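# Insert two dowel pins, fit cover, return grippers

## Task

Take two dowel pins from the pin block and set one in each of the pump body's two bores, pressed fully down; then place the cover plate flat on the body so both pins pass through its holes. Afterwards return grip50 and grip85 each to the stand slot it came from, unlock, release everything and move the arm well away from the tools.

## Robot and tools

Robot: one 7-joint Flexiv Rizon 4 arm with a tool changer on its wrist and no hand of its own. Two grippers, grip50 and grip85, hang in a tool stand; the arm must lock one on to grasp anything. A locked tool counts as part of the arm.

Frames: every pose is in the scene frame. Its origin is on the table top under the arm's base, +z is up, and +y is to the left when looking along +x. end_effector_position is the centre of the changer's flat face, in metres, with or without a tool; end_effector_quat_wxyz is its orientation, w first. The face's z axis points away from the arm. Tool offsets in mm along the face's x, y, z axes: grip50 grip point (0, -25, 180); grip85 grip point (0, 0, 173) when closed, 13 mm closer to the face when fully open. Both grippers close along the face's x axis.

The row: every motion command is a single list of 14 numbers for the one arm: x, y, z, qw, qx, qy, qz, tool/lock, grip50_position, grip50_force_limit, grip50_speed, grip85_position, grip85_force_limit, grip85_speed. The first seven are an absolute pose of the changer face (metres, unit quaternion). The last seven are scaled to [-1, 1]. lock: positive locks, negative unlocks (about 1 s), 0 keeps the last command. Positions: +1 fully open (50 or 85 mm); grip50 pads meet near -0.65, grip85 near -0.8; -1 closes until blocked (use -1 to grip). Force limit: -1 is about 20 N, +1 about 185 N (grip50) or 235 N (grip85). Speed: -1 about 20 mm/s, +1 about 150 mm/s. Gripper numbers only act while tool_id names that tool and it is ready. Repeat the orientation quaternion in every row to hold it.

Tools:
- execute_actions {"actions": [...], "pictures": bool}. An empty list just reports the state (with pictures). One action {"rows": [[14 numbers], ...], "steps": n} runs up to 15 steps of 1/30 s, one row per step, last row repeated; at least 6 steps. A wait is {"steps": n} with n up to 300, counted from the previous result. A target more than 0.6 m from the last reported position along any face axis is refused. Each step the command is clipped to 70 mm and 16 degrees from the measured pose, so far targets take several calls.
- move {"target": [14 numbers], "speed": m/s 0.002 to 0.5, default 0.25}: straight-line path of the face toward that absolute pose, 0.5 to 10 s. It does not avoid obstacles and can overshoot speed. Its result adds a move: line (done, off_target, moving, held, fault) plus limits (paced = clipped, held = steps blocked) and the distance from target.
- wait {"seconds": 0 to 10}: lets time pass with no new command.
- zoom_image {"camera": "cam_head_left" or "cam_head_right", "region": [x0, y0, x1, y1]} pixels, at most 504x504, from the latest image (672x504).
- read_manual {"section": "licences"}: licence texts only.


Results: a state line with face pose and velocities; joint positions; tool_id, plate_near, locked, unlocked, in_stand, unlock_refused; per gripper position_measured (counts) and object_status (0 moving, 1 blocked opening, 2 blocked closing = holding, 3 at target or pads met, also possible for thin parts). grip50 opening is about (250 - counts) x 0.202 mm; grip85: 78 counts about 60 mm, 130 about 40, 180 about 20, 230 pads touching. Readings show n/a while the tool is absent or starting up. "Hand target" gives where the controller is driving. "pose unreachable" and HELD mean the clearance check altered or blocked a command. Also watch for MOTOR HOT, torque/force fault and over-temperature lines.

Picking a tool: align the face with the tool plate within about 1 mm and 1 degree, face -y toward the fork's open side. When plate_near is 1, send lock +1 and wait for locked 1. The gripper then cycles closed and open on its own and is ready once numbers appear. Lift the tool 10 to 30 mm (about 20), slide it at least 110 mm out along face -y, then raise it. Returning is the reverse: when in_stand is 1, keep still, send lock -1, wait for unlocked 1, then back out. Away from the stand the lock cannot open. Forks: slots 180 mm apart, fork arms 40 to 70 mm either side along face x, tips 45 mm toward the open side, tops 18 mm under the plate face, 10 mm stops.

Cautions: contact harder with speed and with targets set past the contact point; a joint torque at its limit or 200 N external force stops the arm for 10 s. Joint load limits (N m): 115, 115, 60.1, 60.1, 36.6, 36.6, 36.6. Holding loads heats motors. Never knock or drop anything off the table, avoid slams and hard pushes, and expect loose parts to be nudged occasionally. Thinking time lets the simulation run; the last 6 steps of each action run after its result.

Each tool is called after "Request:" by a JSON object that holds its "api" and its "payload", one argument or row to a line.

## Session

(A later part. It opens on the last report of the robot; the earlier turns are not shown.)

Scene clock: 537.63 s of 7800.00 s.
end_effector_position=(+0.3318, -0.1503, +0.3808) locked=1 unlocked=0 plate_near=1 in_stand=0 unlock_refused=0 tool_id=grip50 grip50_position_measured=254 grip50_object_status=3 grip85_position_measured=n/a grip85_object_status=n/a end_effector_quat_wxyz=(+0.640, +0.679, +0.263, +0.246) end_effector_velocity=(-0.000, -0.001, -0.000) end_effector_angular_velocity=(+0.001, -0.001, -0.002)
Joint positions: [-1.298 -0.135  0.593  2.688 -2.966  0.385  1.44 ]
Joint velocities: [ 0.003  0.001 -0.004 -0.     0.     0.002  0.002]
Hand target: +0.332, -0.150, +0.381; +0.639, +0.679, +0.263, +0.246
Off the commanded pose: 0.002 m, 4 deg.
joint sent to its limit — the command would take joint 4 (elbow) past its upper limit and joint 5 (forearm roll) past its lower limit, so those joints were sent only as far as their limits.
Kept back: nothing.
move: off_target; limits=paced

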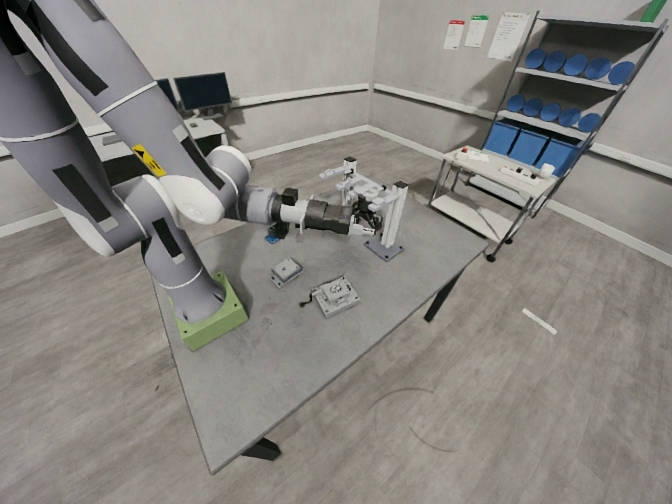

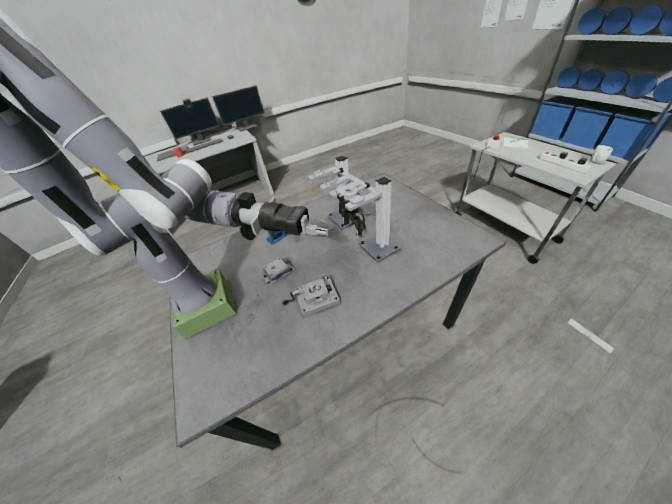

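Request:
{"api": "move", "payload": {
  "target": [0.40,-0.10,0.30,0.6964,0.6964,-0.1228,-0.1228,0,-1,1,-1,0,0,0]
}}

Request:
{"api": "move", "payload": {
  "target": [0.4486,-0.047,0.110,0.6964,0.6964,-0.1228,-0.1228,0,-1,1,-1,0,0,0],
  "speed": 0.08
}}

Request:
{"api": "move", "payload": {
  "target": [0.4486,-0.047,0.1055,0.6964,0.6964,-0.1228,-0.1228,0,-1,1,-1,0,0,0],
  "speed": 0.003
}}

Request:
{"api": "move", "payload": {
  "target": [0.450,-0.0475,0.111,0.6964,0.6964,-0.1228,-0.1228,0,-1,1,-1,0,0,0],
  "speed": 0.008
}}

Request:
{"api": "move", "payload": {
  "target": [0.450,-0.0475,0.1055,0.6964,0.6964,-0.1228,-0.1228,0,-1,1,-1,0,0,0],
  "speed": 0.004
}}

Request:
{"api": "move", "payload": {
  "target": [0.4515,-0.048,0.111,0.6964,0.6964,-0.1228,-0.1228,0,-1,1,-1,0,0,0],
  "speed": 0.008
}}

Request:
{"api": "move", "payload": {
  "target": [0.4515,-0.048,0.1055,0.6964,0.6964,-0.1228,-0.1228,0,-1,1,-1,0,0,0],
  "speed": 0.004
}}

Scene clock: 542.40 s of 7800.00 s.
end_effector_position=(+0.4000, -0.1000, +0.3005) locked=1 unlocked=0 plate_near=1 in_stand=0 unlock_refused=0 tool_id=grip50 grip50_position_measured=254 grip50_object_status=3 grip85_position_measured=n/a grip85_object_status=n/a end_effector_quat_wxyz=(+0.696, +0.696, -0.124, -0.122) end_effector_velocity=(-0.000, +0.000, +0.000) end_effector_angular_velocity=(+0.000, -0.001, -0.000)
Joint positions: [-0.503 -0.947  0.861  2.121 -1.179 -0.707  1.606]
Joint velocities: [0.    0.001 0.    0.    0.    0.    0.   ]
Hand target: +0.400, -0.100, +0.301; +0.696, +0.696, -0.124, -0.122
Off the commanded pose: 0.000 m, 0 deg.
Kept back: nothing.
move: done

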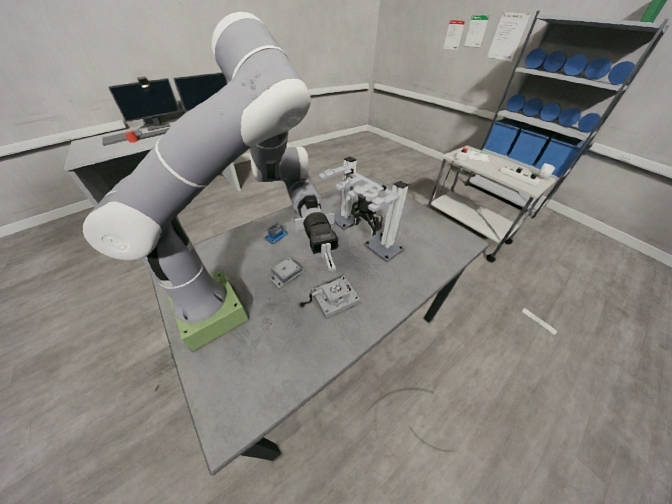

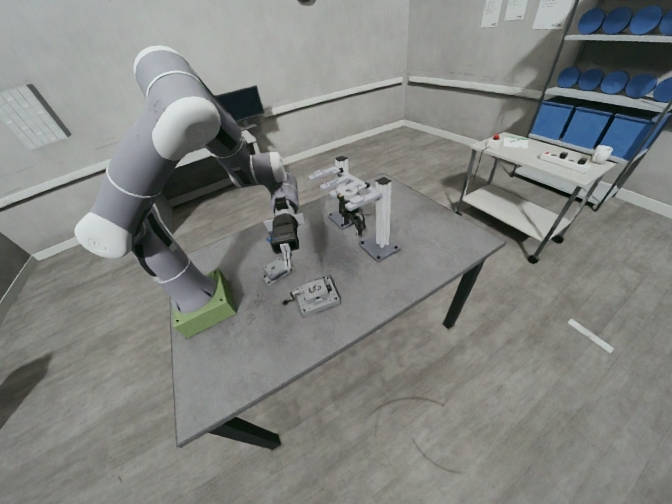

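Scene clock: 545.23 s of 7800.00 s.
end_effector_position=(+0.4490, -0.0469, +0.1100) locked=1 unlocked=0 plate_near=1 in_stand=0 unlock_refused=0 tool_id=grip50 grip50_position_measured=254 grip50_object_status=3 grip85_position_measured=n/a grip85_object_status=n/a end_effector_quat_wxyz=(+0.696, +0.697, -0.123, -0.123) end_effector_velocity=(+0.000, -0.000, +0.000) end_effector_angular_velocity=(-0.000, -0.001, -0.000)
Joint positions: [-0.252 -1.377  0.666  1.769 -1.253 -0.631  1.728]
Joint velocities: [ 0.  0. -0. -0. -0.  0.  0.]
Hand target: +0.449, -0.047, +0.110; +0.696, +0.697, -0.123, -0.123
Off the commanded pose: 0.000 m, 0 deg.
Kept back: nothing.
move: done

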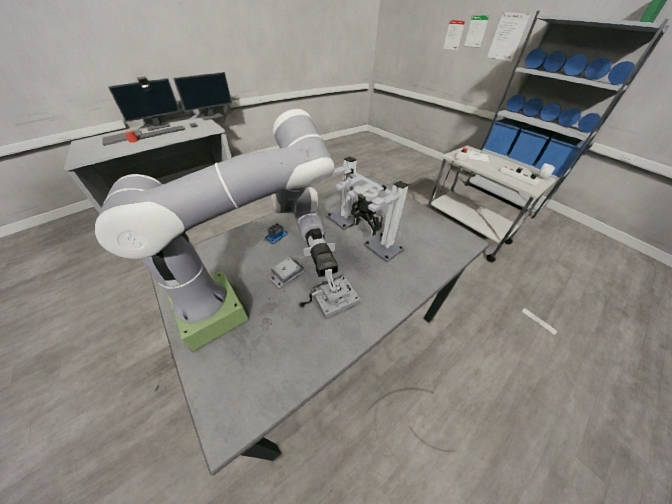

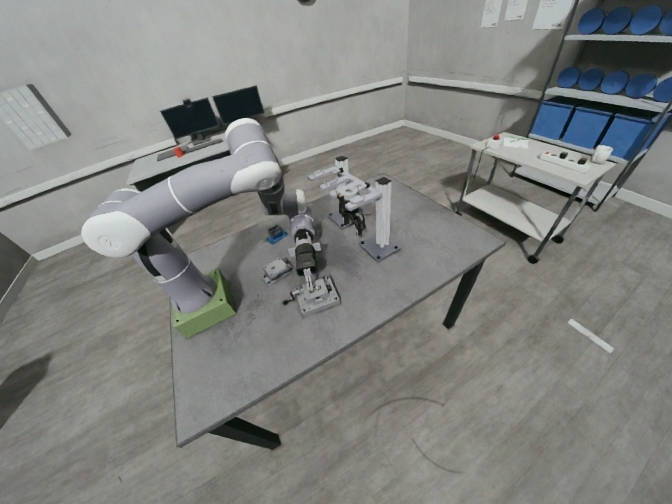

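Scene clock: 546.97 s of 7800.00 s.
end_effector_position=(+0.4491, -0.0477, +0.1073) locked=1 unlocked=0 plate_near=1 in_stand=0 unlock_refused=0 tool_id=grip50 grip50_position_measured=254 grip50_object_status=3 grip85_position_measured=n/a grip85_object_status=n/a end_effector_quat_wxyz=(+0.698, +0.695, -0.123, -0.122) end_effector_velocity=(+0.000, -0.000, +0.000) end_effector_angular_velocity=(+0.000, +0.000, -0.000)
Joint positions: [-0.254 -1.388  0.668  1.763 -1.26  -0.639  1.733]
Joint velocities: [-0.008 -0.007  0.011 -0.002 -0.007 -0.011  0.002]
Hand target: +0.449, -0.047, +0.106; +0.696, +0.696, -0.123, -0.123
Off the commanded pose: 0.002 m, 0 deg.
Kept back: nothing.
move: done

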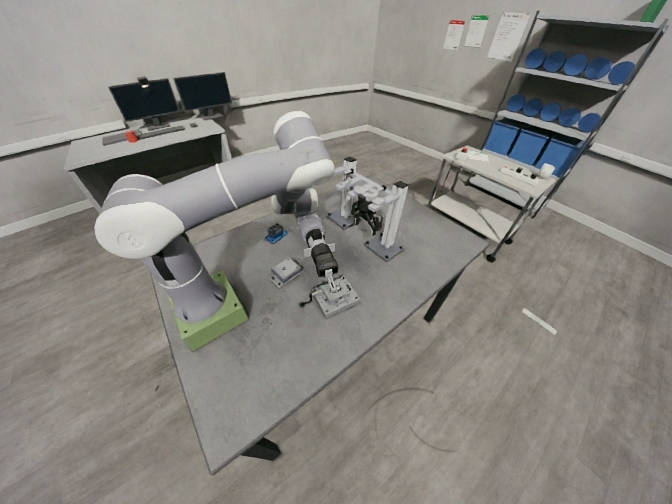

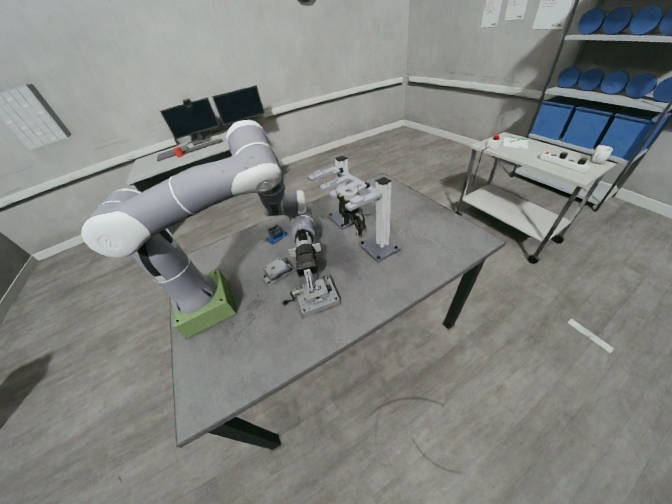

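Scene clock: 547.67 s of 7800.00 s.
end_effector_position=(+0.4501, -0.0475, +0.1109) locked=1 unlocked=0 plate_near=1 in_stand=0 unlock_refused=0 tool_id=grip50 grip50_position_measured=254 grip50_object_status=3 grip85_position_measured=n/a grip85_object_status=n/a end_effector_quat_wxyz=(+0.696, +0.696, -0.123, -0.123) end_effector_velocity=(-0.000, -0.000, -0.000) end_effector_angular_velocity=(-0.000, +0.000, -0.000)
Joint positions: [-0.258 -1.381  0.674  1.768 -1.26  -0.64   1.729]
Joint velocities: [-0. -0. -0. -0.  0.  0.  0.]
Hand target: +0.450, -0.048, +0.111; +0.696, +0.696, -0.123, -0.123
Off the commanded pose: 0.000 m, 0 deg.
Kept back: nothing.
move: done

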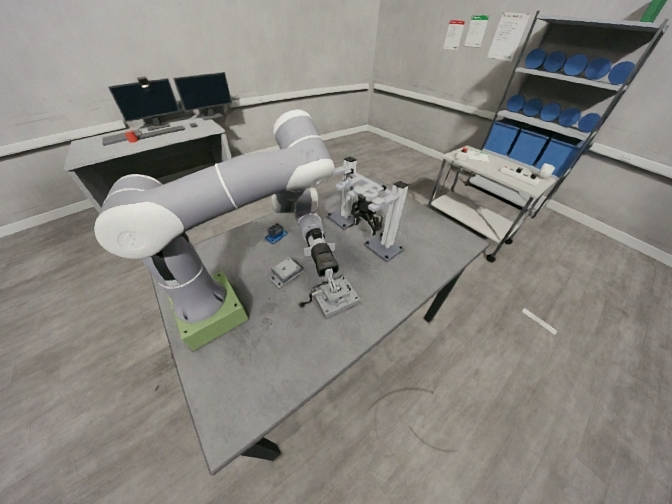

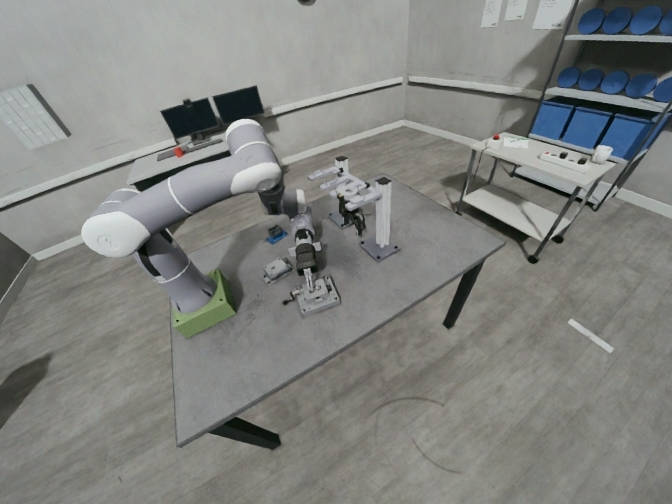

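Scene clock: 549.23 s of 7800.00 s.
end_effector_position=(+0.4505, -0.0482, +0.1073) locked=1 unlocked=0 plate_near=1 in_stand=0 unlock_refused=0 tool_id=grip50 grip50_position_measured=254 grip50_object_status=3 grip85_position_measured=n/a grip85_object_status=n/a end_effector_quat_wxyz=(+0.698, +0.695, -0.123, -0.122) end_effector_velocity=(+0.000, -0.000, +0.000) end_effector_angular_velocity=(-0.001, -0.001, +0.000)
Joint positions: [-0.259 -1.393  0.674  1.759 -1.266 -0.646  1.731]
Joint velocities: [-0.008 -0.007  0.01  -0.002 -0.007 -0.011  0.004]
Hand target: +0.450, -0.048, +0.106; +0.696, +0.696, -0.123, -0.123
Off the commanded pose: 0.002 m, 0 deg.
Kept back: nothing.
move: done

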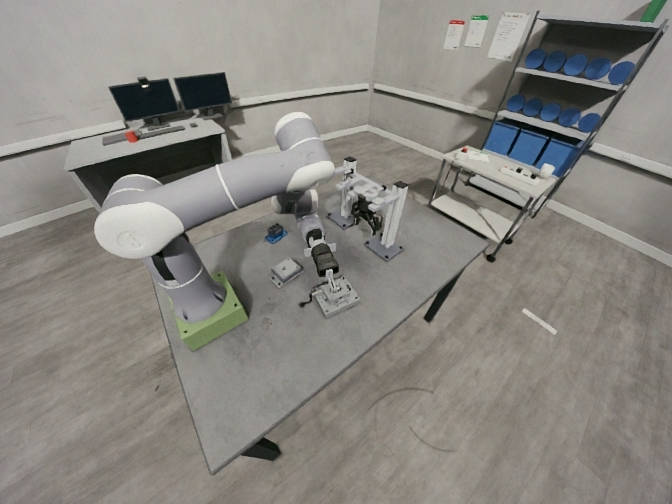

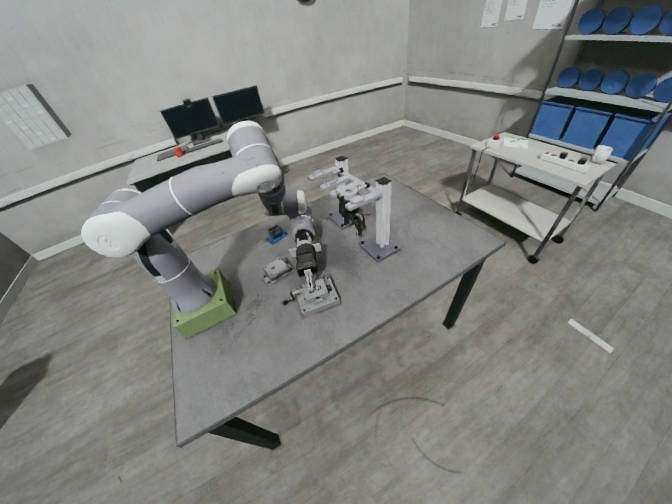

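Scene clock: 549.93 s of 7800.00 s.
end_effector_position=(+0.4515, -0.0480, +0.1109) locked=1 unlocked=0 plate_near=1 in_stand=0 unlock_refused=0 tool_id=grip50 grip50_position_measured=254 grip50_object_status=3 grip85_position_measured=n/a grip85_object_status=n/a end_effector_quat_wxyz=(+0.696, +0.696, -0.123, -0.123) end_effector_velocity=(-0.000, +0.000, -0.000) end_effector_angular_velocity=(+0.000, +0.000, -0.000)
Joint positions: [-0.263 -1.386  0.679  1.763 -1.267 -0.646  1.727]
Joint velocities: [-0. -0.  0.  0. -0. -0.  0.]
Hand target: +0.451, -0.048, +0.111; +0.696, +0.696, -0.123, -0.123
Off the commanded pose: 0.000 m, 0 deg.
Kept back: nothing.
move: done

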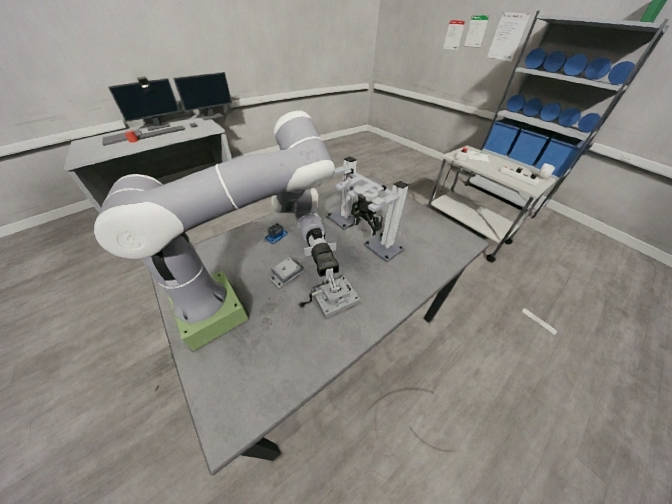

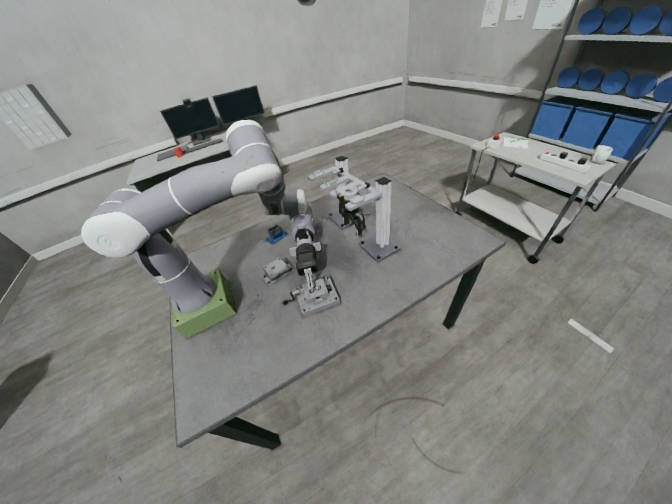

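Scene clock: 551.50 s of 7800.00 s.
end_effector_position=(+0.4520, -0.0487, +0.1073) locked=1 unlocked=0 plate_near=1 in_stand=0 unlock_refused=0 tool_id=grip50 grip50_position_measured=254 grip50_object_status=3 grip85_position_measured=n/a grip85_object_status=n/a end_effector_quat_wxyz=(+0.698, +0.695, -0.123, -0.122) end_effector_velocity=(-0.000, -0.000, -0.000) end_effector_angular_velocity=(+0.000, +0.001, -0.001)
Joint positions: [-0.264 -1.398  0.679  1.755 -1.273 -0.652  1.729]
Joint velocities: [-0.008 -0.008  0.01  -0.002 -0.006 -0.011  0.002]
Hand target: +0.452, -0.048, +0.106; +0.696, +0.696, -0.123, -0.123
Off the commanded pose: 0.002 m, 0 deg.
Kept back: nothing.
move: done

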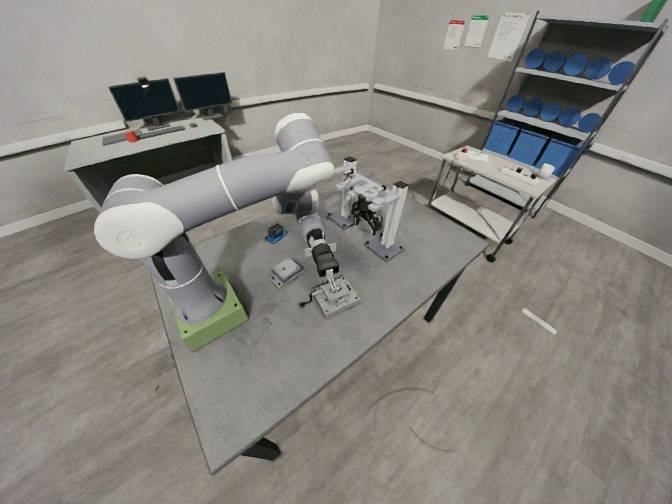

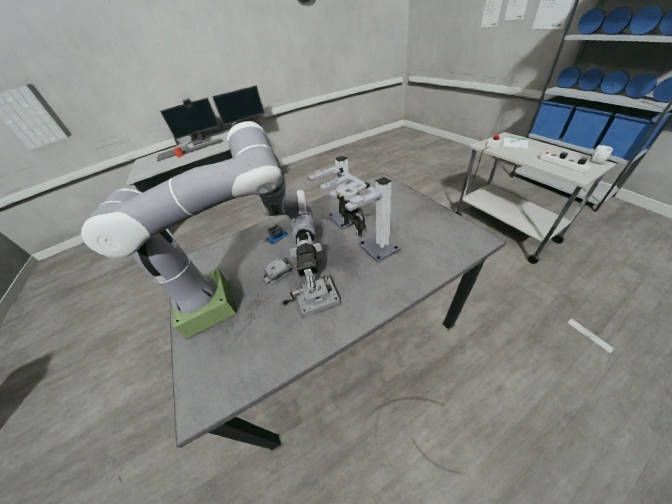

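Request:
{"api": "move", "payload": {
  "target": [0.466,-0.0142,0.115,0.7044,0.7044,-0.0616,-0.0616,0,-1,1,-1,0,0,0],
  "speed": 0.03
}}

Request:
{"api": "move", "payload": {
  "target": [0.466,-0.0142,0.1003,0.7044,0.7044,-0.0616,-0.0616,0,-1,1,-1,0,0,0],
  "speed": 0.006
}}

Request:
{"api": "move", "payload": {
  "target": [0.466,-0.0142,0.1003,0.7044,0.7044,-0.0616,-0.0616,0,-0.64,1,-1,0,0,0],
  "speed": 0.006
}}

Request:
{"api": "move", "payload": {
  "target": [0.460,-0.0142,0.1003,0.7044,0.7044,-0.0616,-0.0616,0,-0.64,1,-1,0,0,0],
  "speed": 0.002
}}

Request:
{"api": "zoom_image", "payload": {
  "camera": "cam_head_right",
  "region": [300,265,340,295]
}}

Scene clock: 555.30 s of 7800.00 s.
end_effector_position=(+0.4659, -0.0142, +0.1149) locked=1 unlocked=0 plate_near=1 in_stand=0 unlock_refused=0 tool_id=grip50 grip50_position_measured=254 grip50_object_status=3 grip85_position_measured=n/a grip85_object_status=n/a end_effector_quat_wxyz=(+0.704, +0.705, -0.062, -0.062) end_effector_velocity=(+0.000, +0.000, +0.000) end_effector_angular_velocity=(+0.000, +0.000, -0.000)
Joint positions: [-0.2   -1.384  0.68   1.799 -1.379 -0.653  1.684]
Joint velocities: [-0.     0.     0.    -0.    -0.     0.    -0.001]
Hand target: +0.466, -0.014, +0.115; +0.704, +0.705, -0.062, -0.062
Off the commanded pose: 0.000 m, 0 deg.
Kept back: nothing.
move: done

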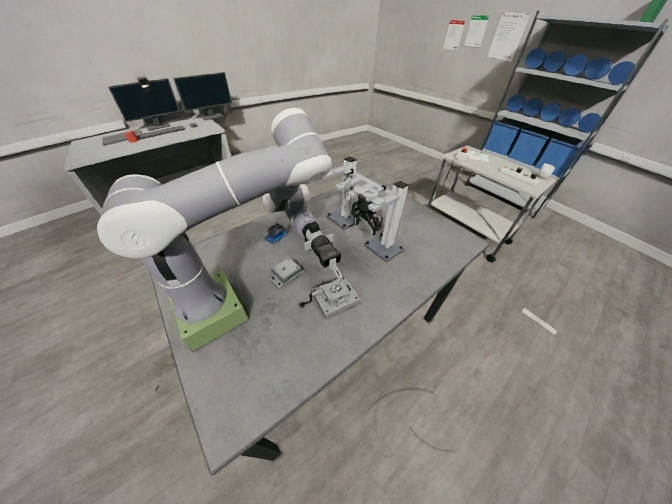

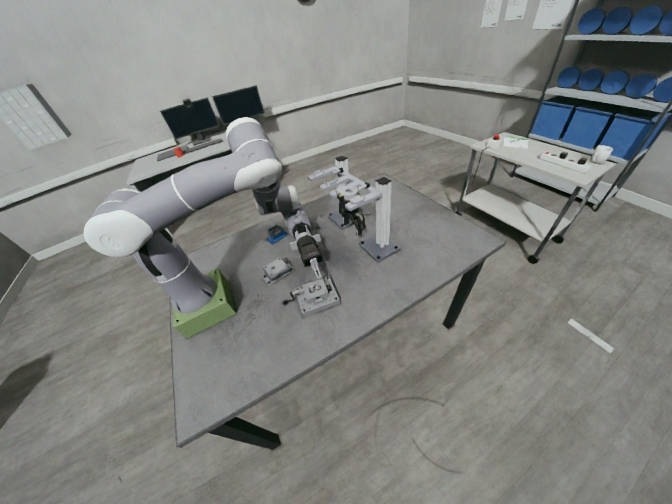

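Scene clock: 557.97 s of 7800.00 s.
end_effector_position=(+0.4660, -0.0143, +0.1004) locked=1 unlocked=0 plate_near=1 in_stand=0 unlock_refused=0 tool_id=grip50 grip50_position_measured=254 grip50_object_status=3 grip85_position_measured=n/a grip85_object_status=n/a end_effector_quat_wxyz=(+0.704, +0.704, -0.062, -0.062) end_effector_velocity=(+0.000, -0.000, -0.000) end_effector_angular_velocity=(+0.000, -0.000, +0.000)
Joint positions: [-0.191 -1.412  0.666  1.778 -1.389 -0.643  1.689]
Joint velocities: [ 0. -0. -0. -0. -0.  0. -0.]
Hand target: +0.466, -0.014, +0.100; +0.704, +0.704, -0.062, -0.062
Off the commanded pose: 0.000 m, 0 deg.
Kept back: nothing.
move: done

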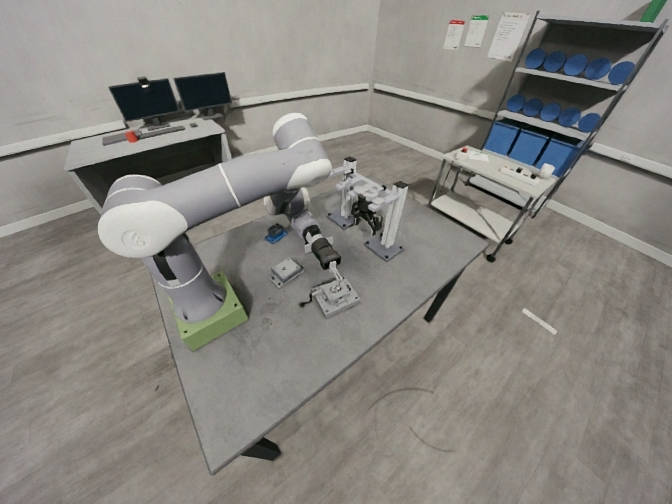

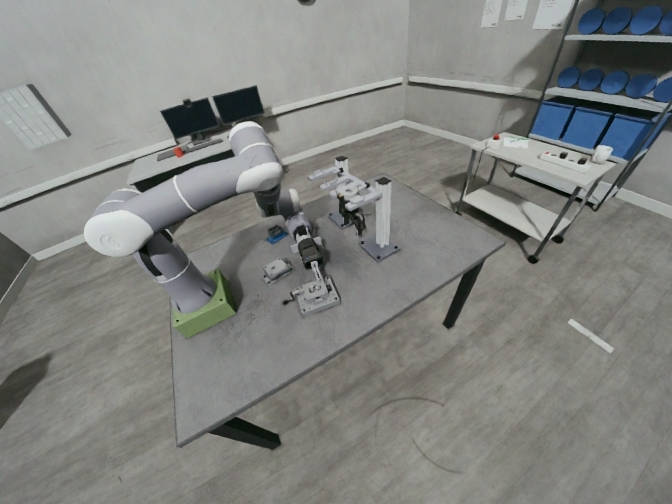

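Scene clock: 558.67 s of 7800.00 s.
end_effector_position=(+0.4660, -0.0143, +0.1004) locked=1 unlocked=0 plate_near=1 in_stand=0 unlock_refused=0 tool_id=grip50 grip50_position_measured=247 grip50_object_status=3 grip85_position_measured=n/a grip85_object_status=n/a end_effector_quat_wxyz=(+0.704, +0.704, -0.062, -0.062) end_effector_velocity=(-0.000, -0.000, -0.000) end_effector_angular_velocity=(-0.000, +0.001, -0.001)
Joint positions: [-0.191 -1.412  0.666  1.778 -1.389 -0.643  1.689]
Joint velocities: [ 0.    -0.    -0.    -0.     0.001 -0.    -0.   ]
Hand target: +0.466, -0.014, +0.100; +0.704, +0.704, -0.062, -0.062
Off the commanded pose: 0.000 m, 0 deg.
Kept back: nothing.
move: done

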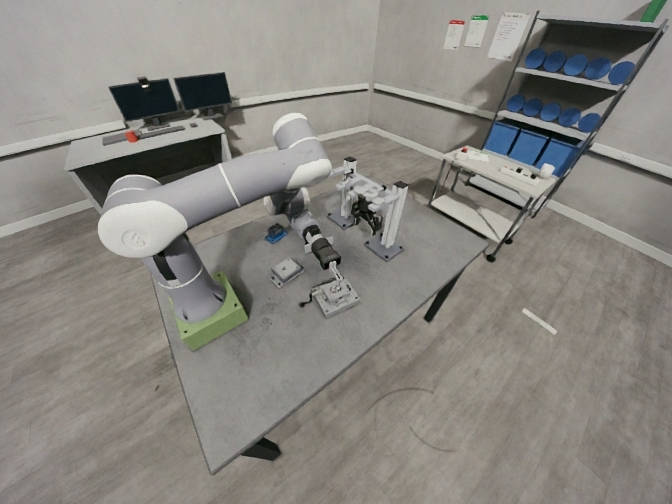

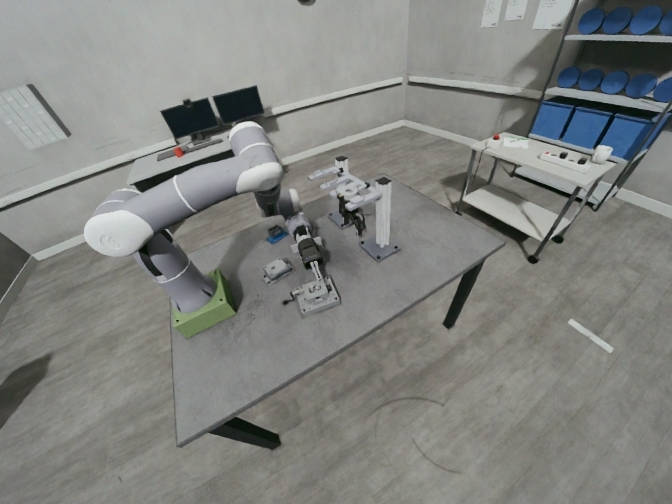

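Scene clock: 561.90 s of 7800.00 s.
end_effector_position=(+0.4600, -0.0141, +0.1002) locked=1 unlocked=0 plate_near=1 in_stand=0 unlock_refused=0 tool_id=grip50 grip50_position_measured=247 grip50_object_status=3 grip85_position_measured=n/a grip85_object_status=n/a end_effector_quat_wxyz=(+0.704, +0.704, -0.061, -0.062) end_effector_velocity=(+0.000, +0.000, -0.000) end_effector_angular_velocity=(+0.000, +0.001, -0.000)
Joint positions: [-0.195 -1.411  0.669  1.791 -1.382 -0.643  1.703]
Joint velocities: [ 0.    -0.     0.    -0.     0.     0.    -0.001]
Hand target: +0.460, -0.014, +0.100; +0.704, +0.704, -0.062, -0.062
Off the commanded pose: 0.000 m, 0 deg.
Kept back: nothing.
move: done

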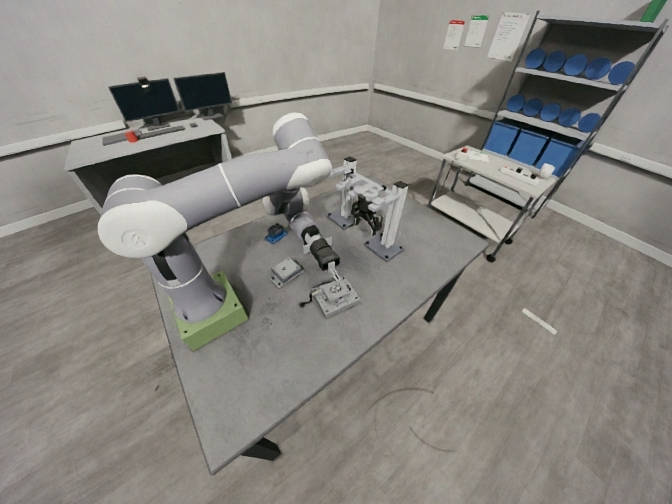

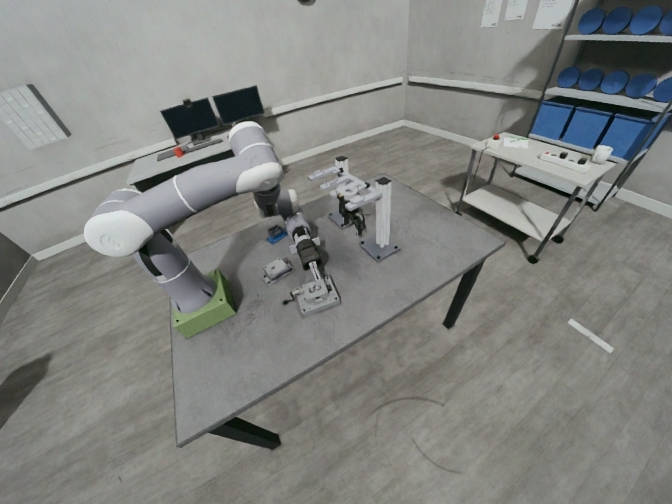

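Region (300, 265, 340, 295) of cam_head_right's 672x504 image, scaled by 12.600, with more detail than that image has; it fills the top 378 rows of this view, and the rest is white.

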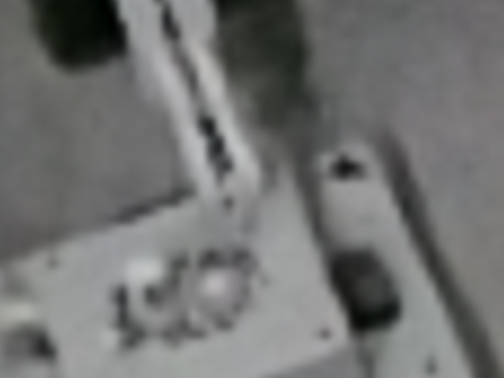

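Test whether still held: close.

Request:
{"api": "move", "payload": {
  "target": [0.460,-0.0142,0.1003,0.7044,0.7044,-0.0616,-0.0616,0,-1,1,-1,0,0,0],
  "speed": 0.002
}}

Request:
{"api": "move", "payload": {
  "target": [0.460,-0.0154,0.1003,0.7044,0.7044,-0.0616,-0.0616,0,-1,1,-1,0,0,0],
  "speed": 0.002
}}

Request:
{"api": "move", "payload": {
  "target": [0.466,-0.0154,0.1003,0.7044,0.7044,-0.0616,-0.0616,0,-0.66,1,-1,0,0,0],
  "speed": 0.002
}}

Request:
{"api": "move", "payload": {
  "target": [0.466,-0.0154,0.1003,0.7044,0.7044,-0.0616,-0.0616,0,-1,1,-1,0,0,0],
  "speed": 0.002
}}

Scene clock: 562.93 s of 7800.00 s.
end_effector_position=(+0.4600, -0.0141, +0.1002) locked=1 unlocked=0 plate_near=1 in_stand=0 unlock_refused=0 tool_id=grip50 grip50_position_measured=254 grip50_object_status=3 grip85_position_measured=n/a grip85_object_status=n/a end_effector_quat_wxyz=(+0.704, +0.704, -0.061, -0.062) end_effector_velocity=(-0.000, -0.000, -0.000) end_effector_angular_velocity=(-0.000, +0.001, -0.001)
Joint positions: [-0.195 -1.411  0.669  1.791 -1.382 -0.643  1.703]
Joint velocities: [-0.    -0.    -0.001 -0.     0.    -0.    -0.001]
Hand target: +0.460, -0.014, +0.100; +0.704, +0.704, -0.062, -0.062
Off the commanded pose: 0.000 m, 0 deg.
Kept back: nothing.
move: done

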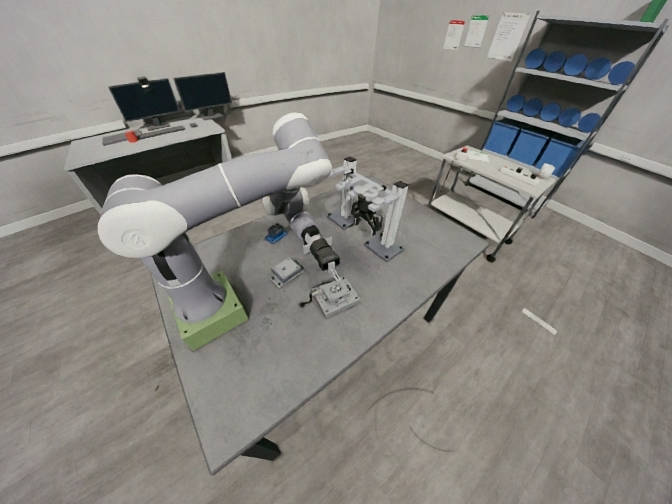

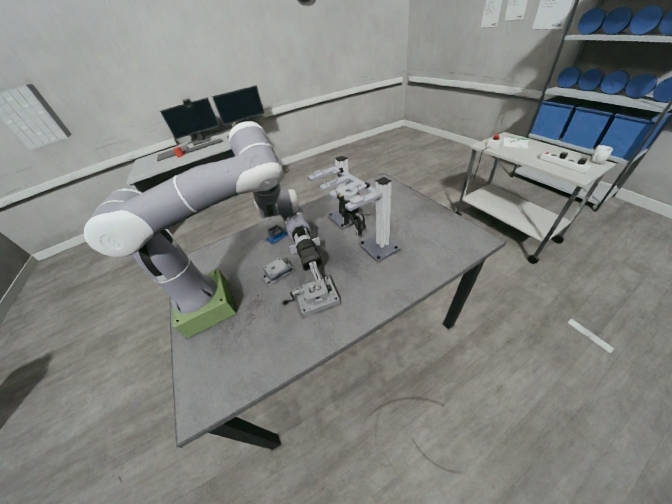

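Scene clock: 563.77 s of 7800.00 s.
end_effector_position=(+0.4599, -0.0154, +0.1002) locked=1 unlocked=0 plate_near=1 in_stand=0 unlock_refused=0 tool_id=grip50 grip50_position_measured=254 grip50_object_status=3 grip85_position_measured=n/a grip85_object_status=n/a end_effector_quat_wxyz=(+0.704, +0.704, -0.062, -0.062) end_effector_velocity=(+0.000, +0.000, +0.000) end_effector_angular_velocity=(+0.000, +0.000, +0.000)
Joint positions: [-0.197 -1.41   0.669  1.793 -1.384 -0.643  1.703]
Joint velocities: [-0.  0.  0.  0. -0. -0. -0.]
Hand target: +0.460, -0.015, +0.100; +0.704, +0.704, -0.062, -0.062
Off the commanded pose: 0.000 m, 0 deg.
Kept back: nothing.
move: done

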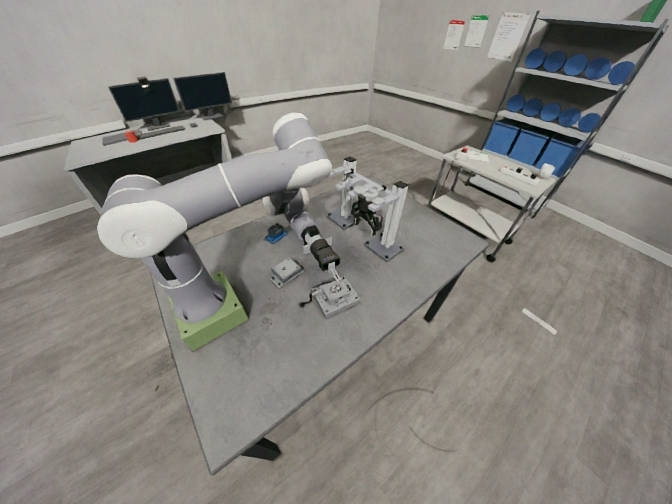

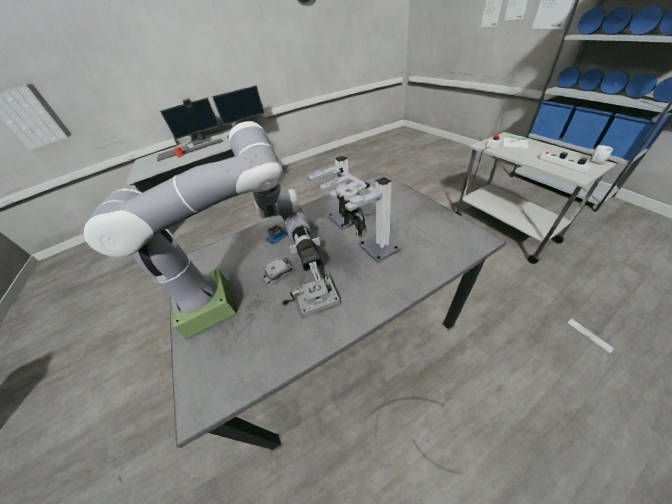

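Scene clock: 567.03 s of 7800.00 s.
end_effector_position=(+0.4660, -0.0155, +0.1005) locked=1 unlocked=0 plate_near=1 in_stand=0 unlock_refused=0 tool_id=grip50 grip50_position_measured=250 grip50_object_status=3 grip85_position_measured=n/a grip85_object_status=n/a end_effector_quat_wxyz=(+0.704, +0.704, -0.062, -0.062) end_effector_velocity=(-0.000, +0.000, -0.000) end_effector_angular_velocity=(+0.000, +0.000, -0.000)
Joint positions: [-0.195 -1.412  0.666  1.779 -1.391 -0.643  1.689]
Joint velocities: [ 0. -0.  0. -0.  0. -0. -0.]
Hand target: +0.466, -0.015, +0.100; +0.704, +0.704, -0.062, -0.062
Off the commanded pose: 0.000 m, 0 deg.
Kept back: nothing.
move: done

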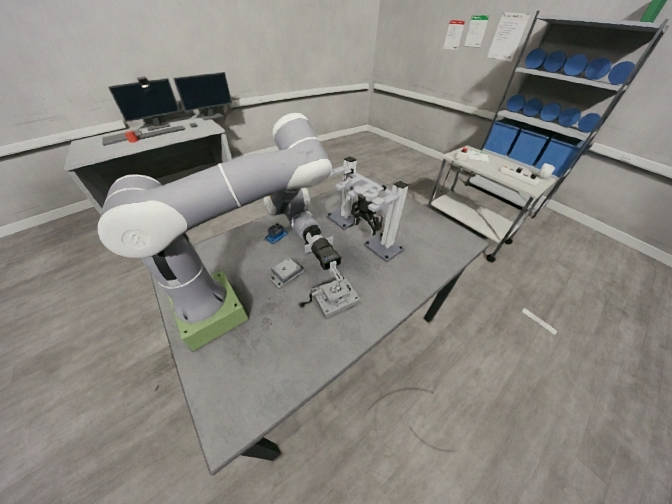

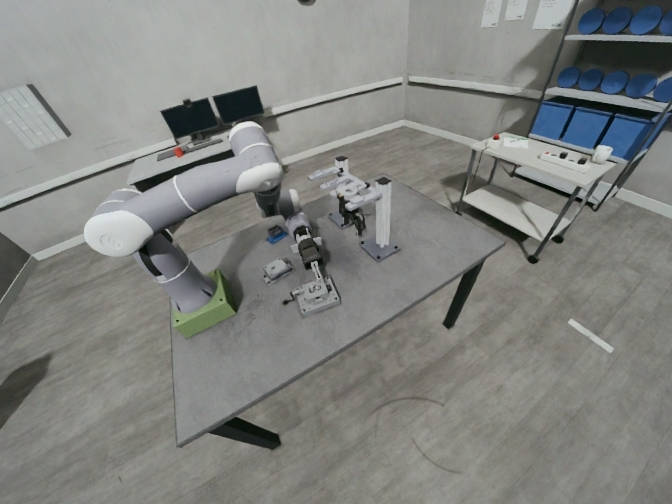

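Scene clock: 567.73 s of 7800.00 s.
end_effector_position=(+0.4660, -0.0155, +0.1005) locked=1 unlocked=0 plate_near=1 in_stand=0 unlock_refused=0 tool_id=grip50 grip50_position_measured=254 grip50_object_status=3 grip85_position_measured=n/a grip85_object_status=n/a end_effector_quat_wxyz=(+0.704, +0.704, -0.062, -0.062) end_effector_velocity=(+0.000, -0.000, +0.000) end_effector_angular_velocity=(+0.000, +0.002, -0.000)
Joint positions: [-0.195 -1.412  0.666  1.779 -1.391 -0.643  1.689]
Joint velocities: [-0.     0.    -0.     0.     0.    -0.    -0.002]
Hand target: +0.466, -0.015, +0.100; +0.704, +0.704, -0.062, -0.062
Off the commanded pose: 0.000 m, 0 deg.
Kept back: nothing.
move: done

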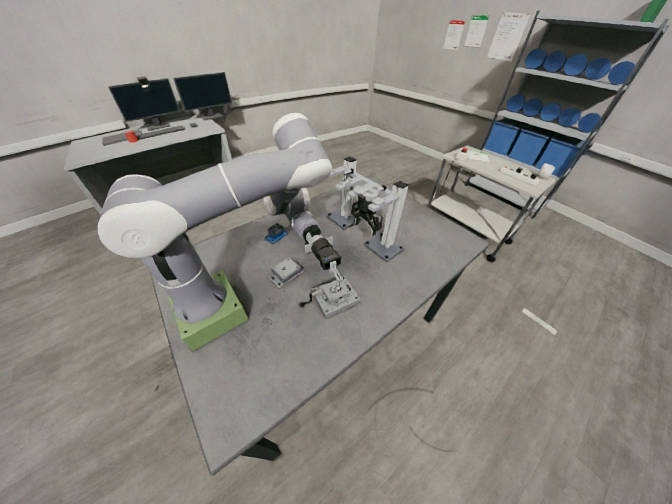

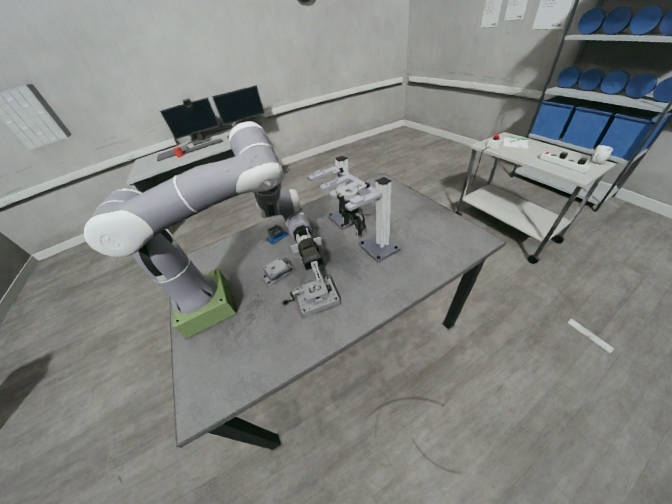

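Request:
{"api": "execute_actions", "payload": {
  "actions": []
}}

Scene clock: 568.37 s of 7800.00 s.
end_effector_position=(+0.4660, -0.0155, +0.1005) locked=1 unlocked=0 plate_near=1 in_stand=0 unlock_refused=0 tool_id=grip50 grip50_position_measured=254 grip50_object_status=3 grip85_position_measured=n/a grip85_object_status=n/a end_effector_quat_wxyz=(+0.704, +0.704, -0.062, -0.062) end_effector_velocity=(-0.000, +0.000, -0.000) end_effector_angular_velocity=(+0.001, +0.000, -0.001)
Joint positions: [-0.195 -1.412  0.666  1.779 -1.391 -0.643  1.689]
Joint velocities: [ 0.    -0.     0.    -0.     0.001  0.    -0.   ]
Hand target: +0.466, -0.015, +0.100; +0.704, +0.704, -0.062, -0.062
Off the commanded pose: 0.000 m, 0 deg.
Kept back: nothing.
Steps of this call (steps 1 to 19: nothing new was sent). Readings (end_effector_position | what the end effector reports):
1: (+0.4660, -0.0155, +0.1005) | locked=1 unlocked=0 plate_near=1 in_stand=0 unlock_refused=0 tool_id=grip50 grip50_position_measured=254 grip50_object_status=3 grip85_position_measured=n/a grip85_object_status=n/a
2: (+0.4660, -0.0155, +0.1005) | locked=1 unlocked=0 plate_near=1 in_stand=0 unlock_refused=0 tool_id=grip50 grip50_position_measured=254 grip50_object_status=3 grip85_position_measured=n/a grip85_object_status=n/a
4: (+0.4660, -0.0155, +0.1005) | locked=1 unlocked=0 plate_near=1 in_stand=0 unlock_refused=0 tool_id=grip50 grip50_position_measured=254 grip50_object_status=3 grip85_position_measured=n/a grip85_object_status=n/a
8: (+0.4660, -0.0155, +0.1005) | locked=1 unlocked=0 plate_near=1 in_stand=0 unlock_refused=0 tool_id=grip50 grip50_position_measured=254 grip50_object_status=3 grip85_position_measured=n/a grip85_object_status=n/a
19: the state above

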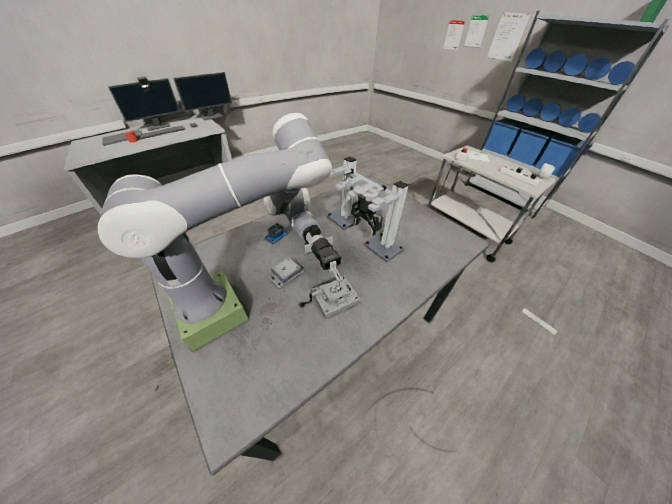

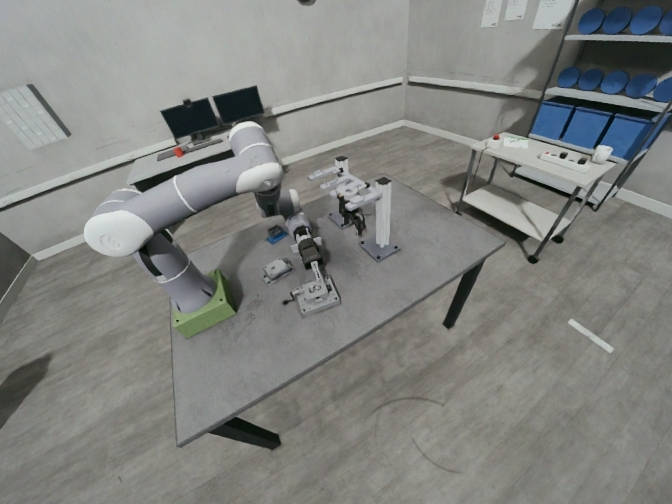

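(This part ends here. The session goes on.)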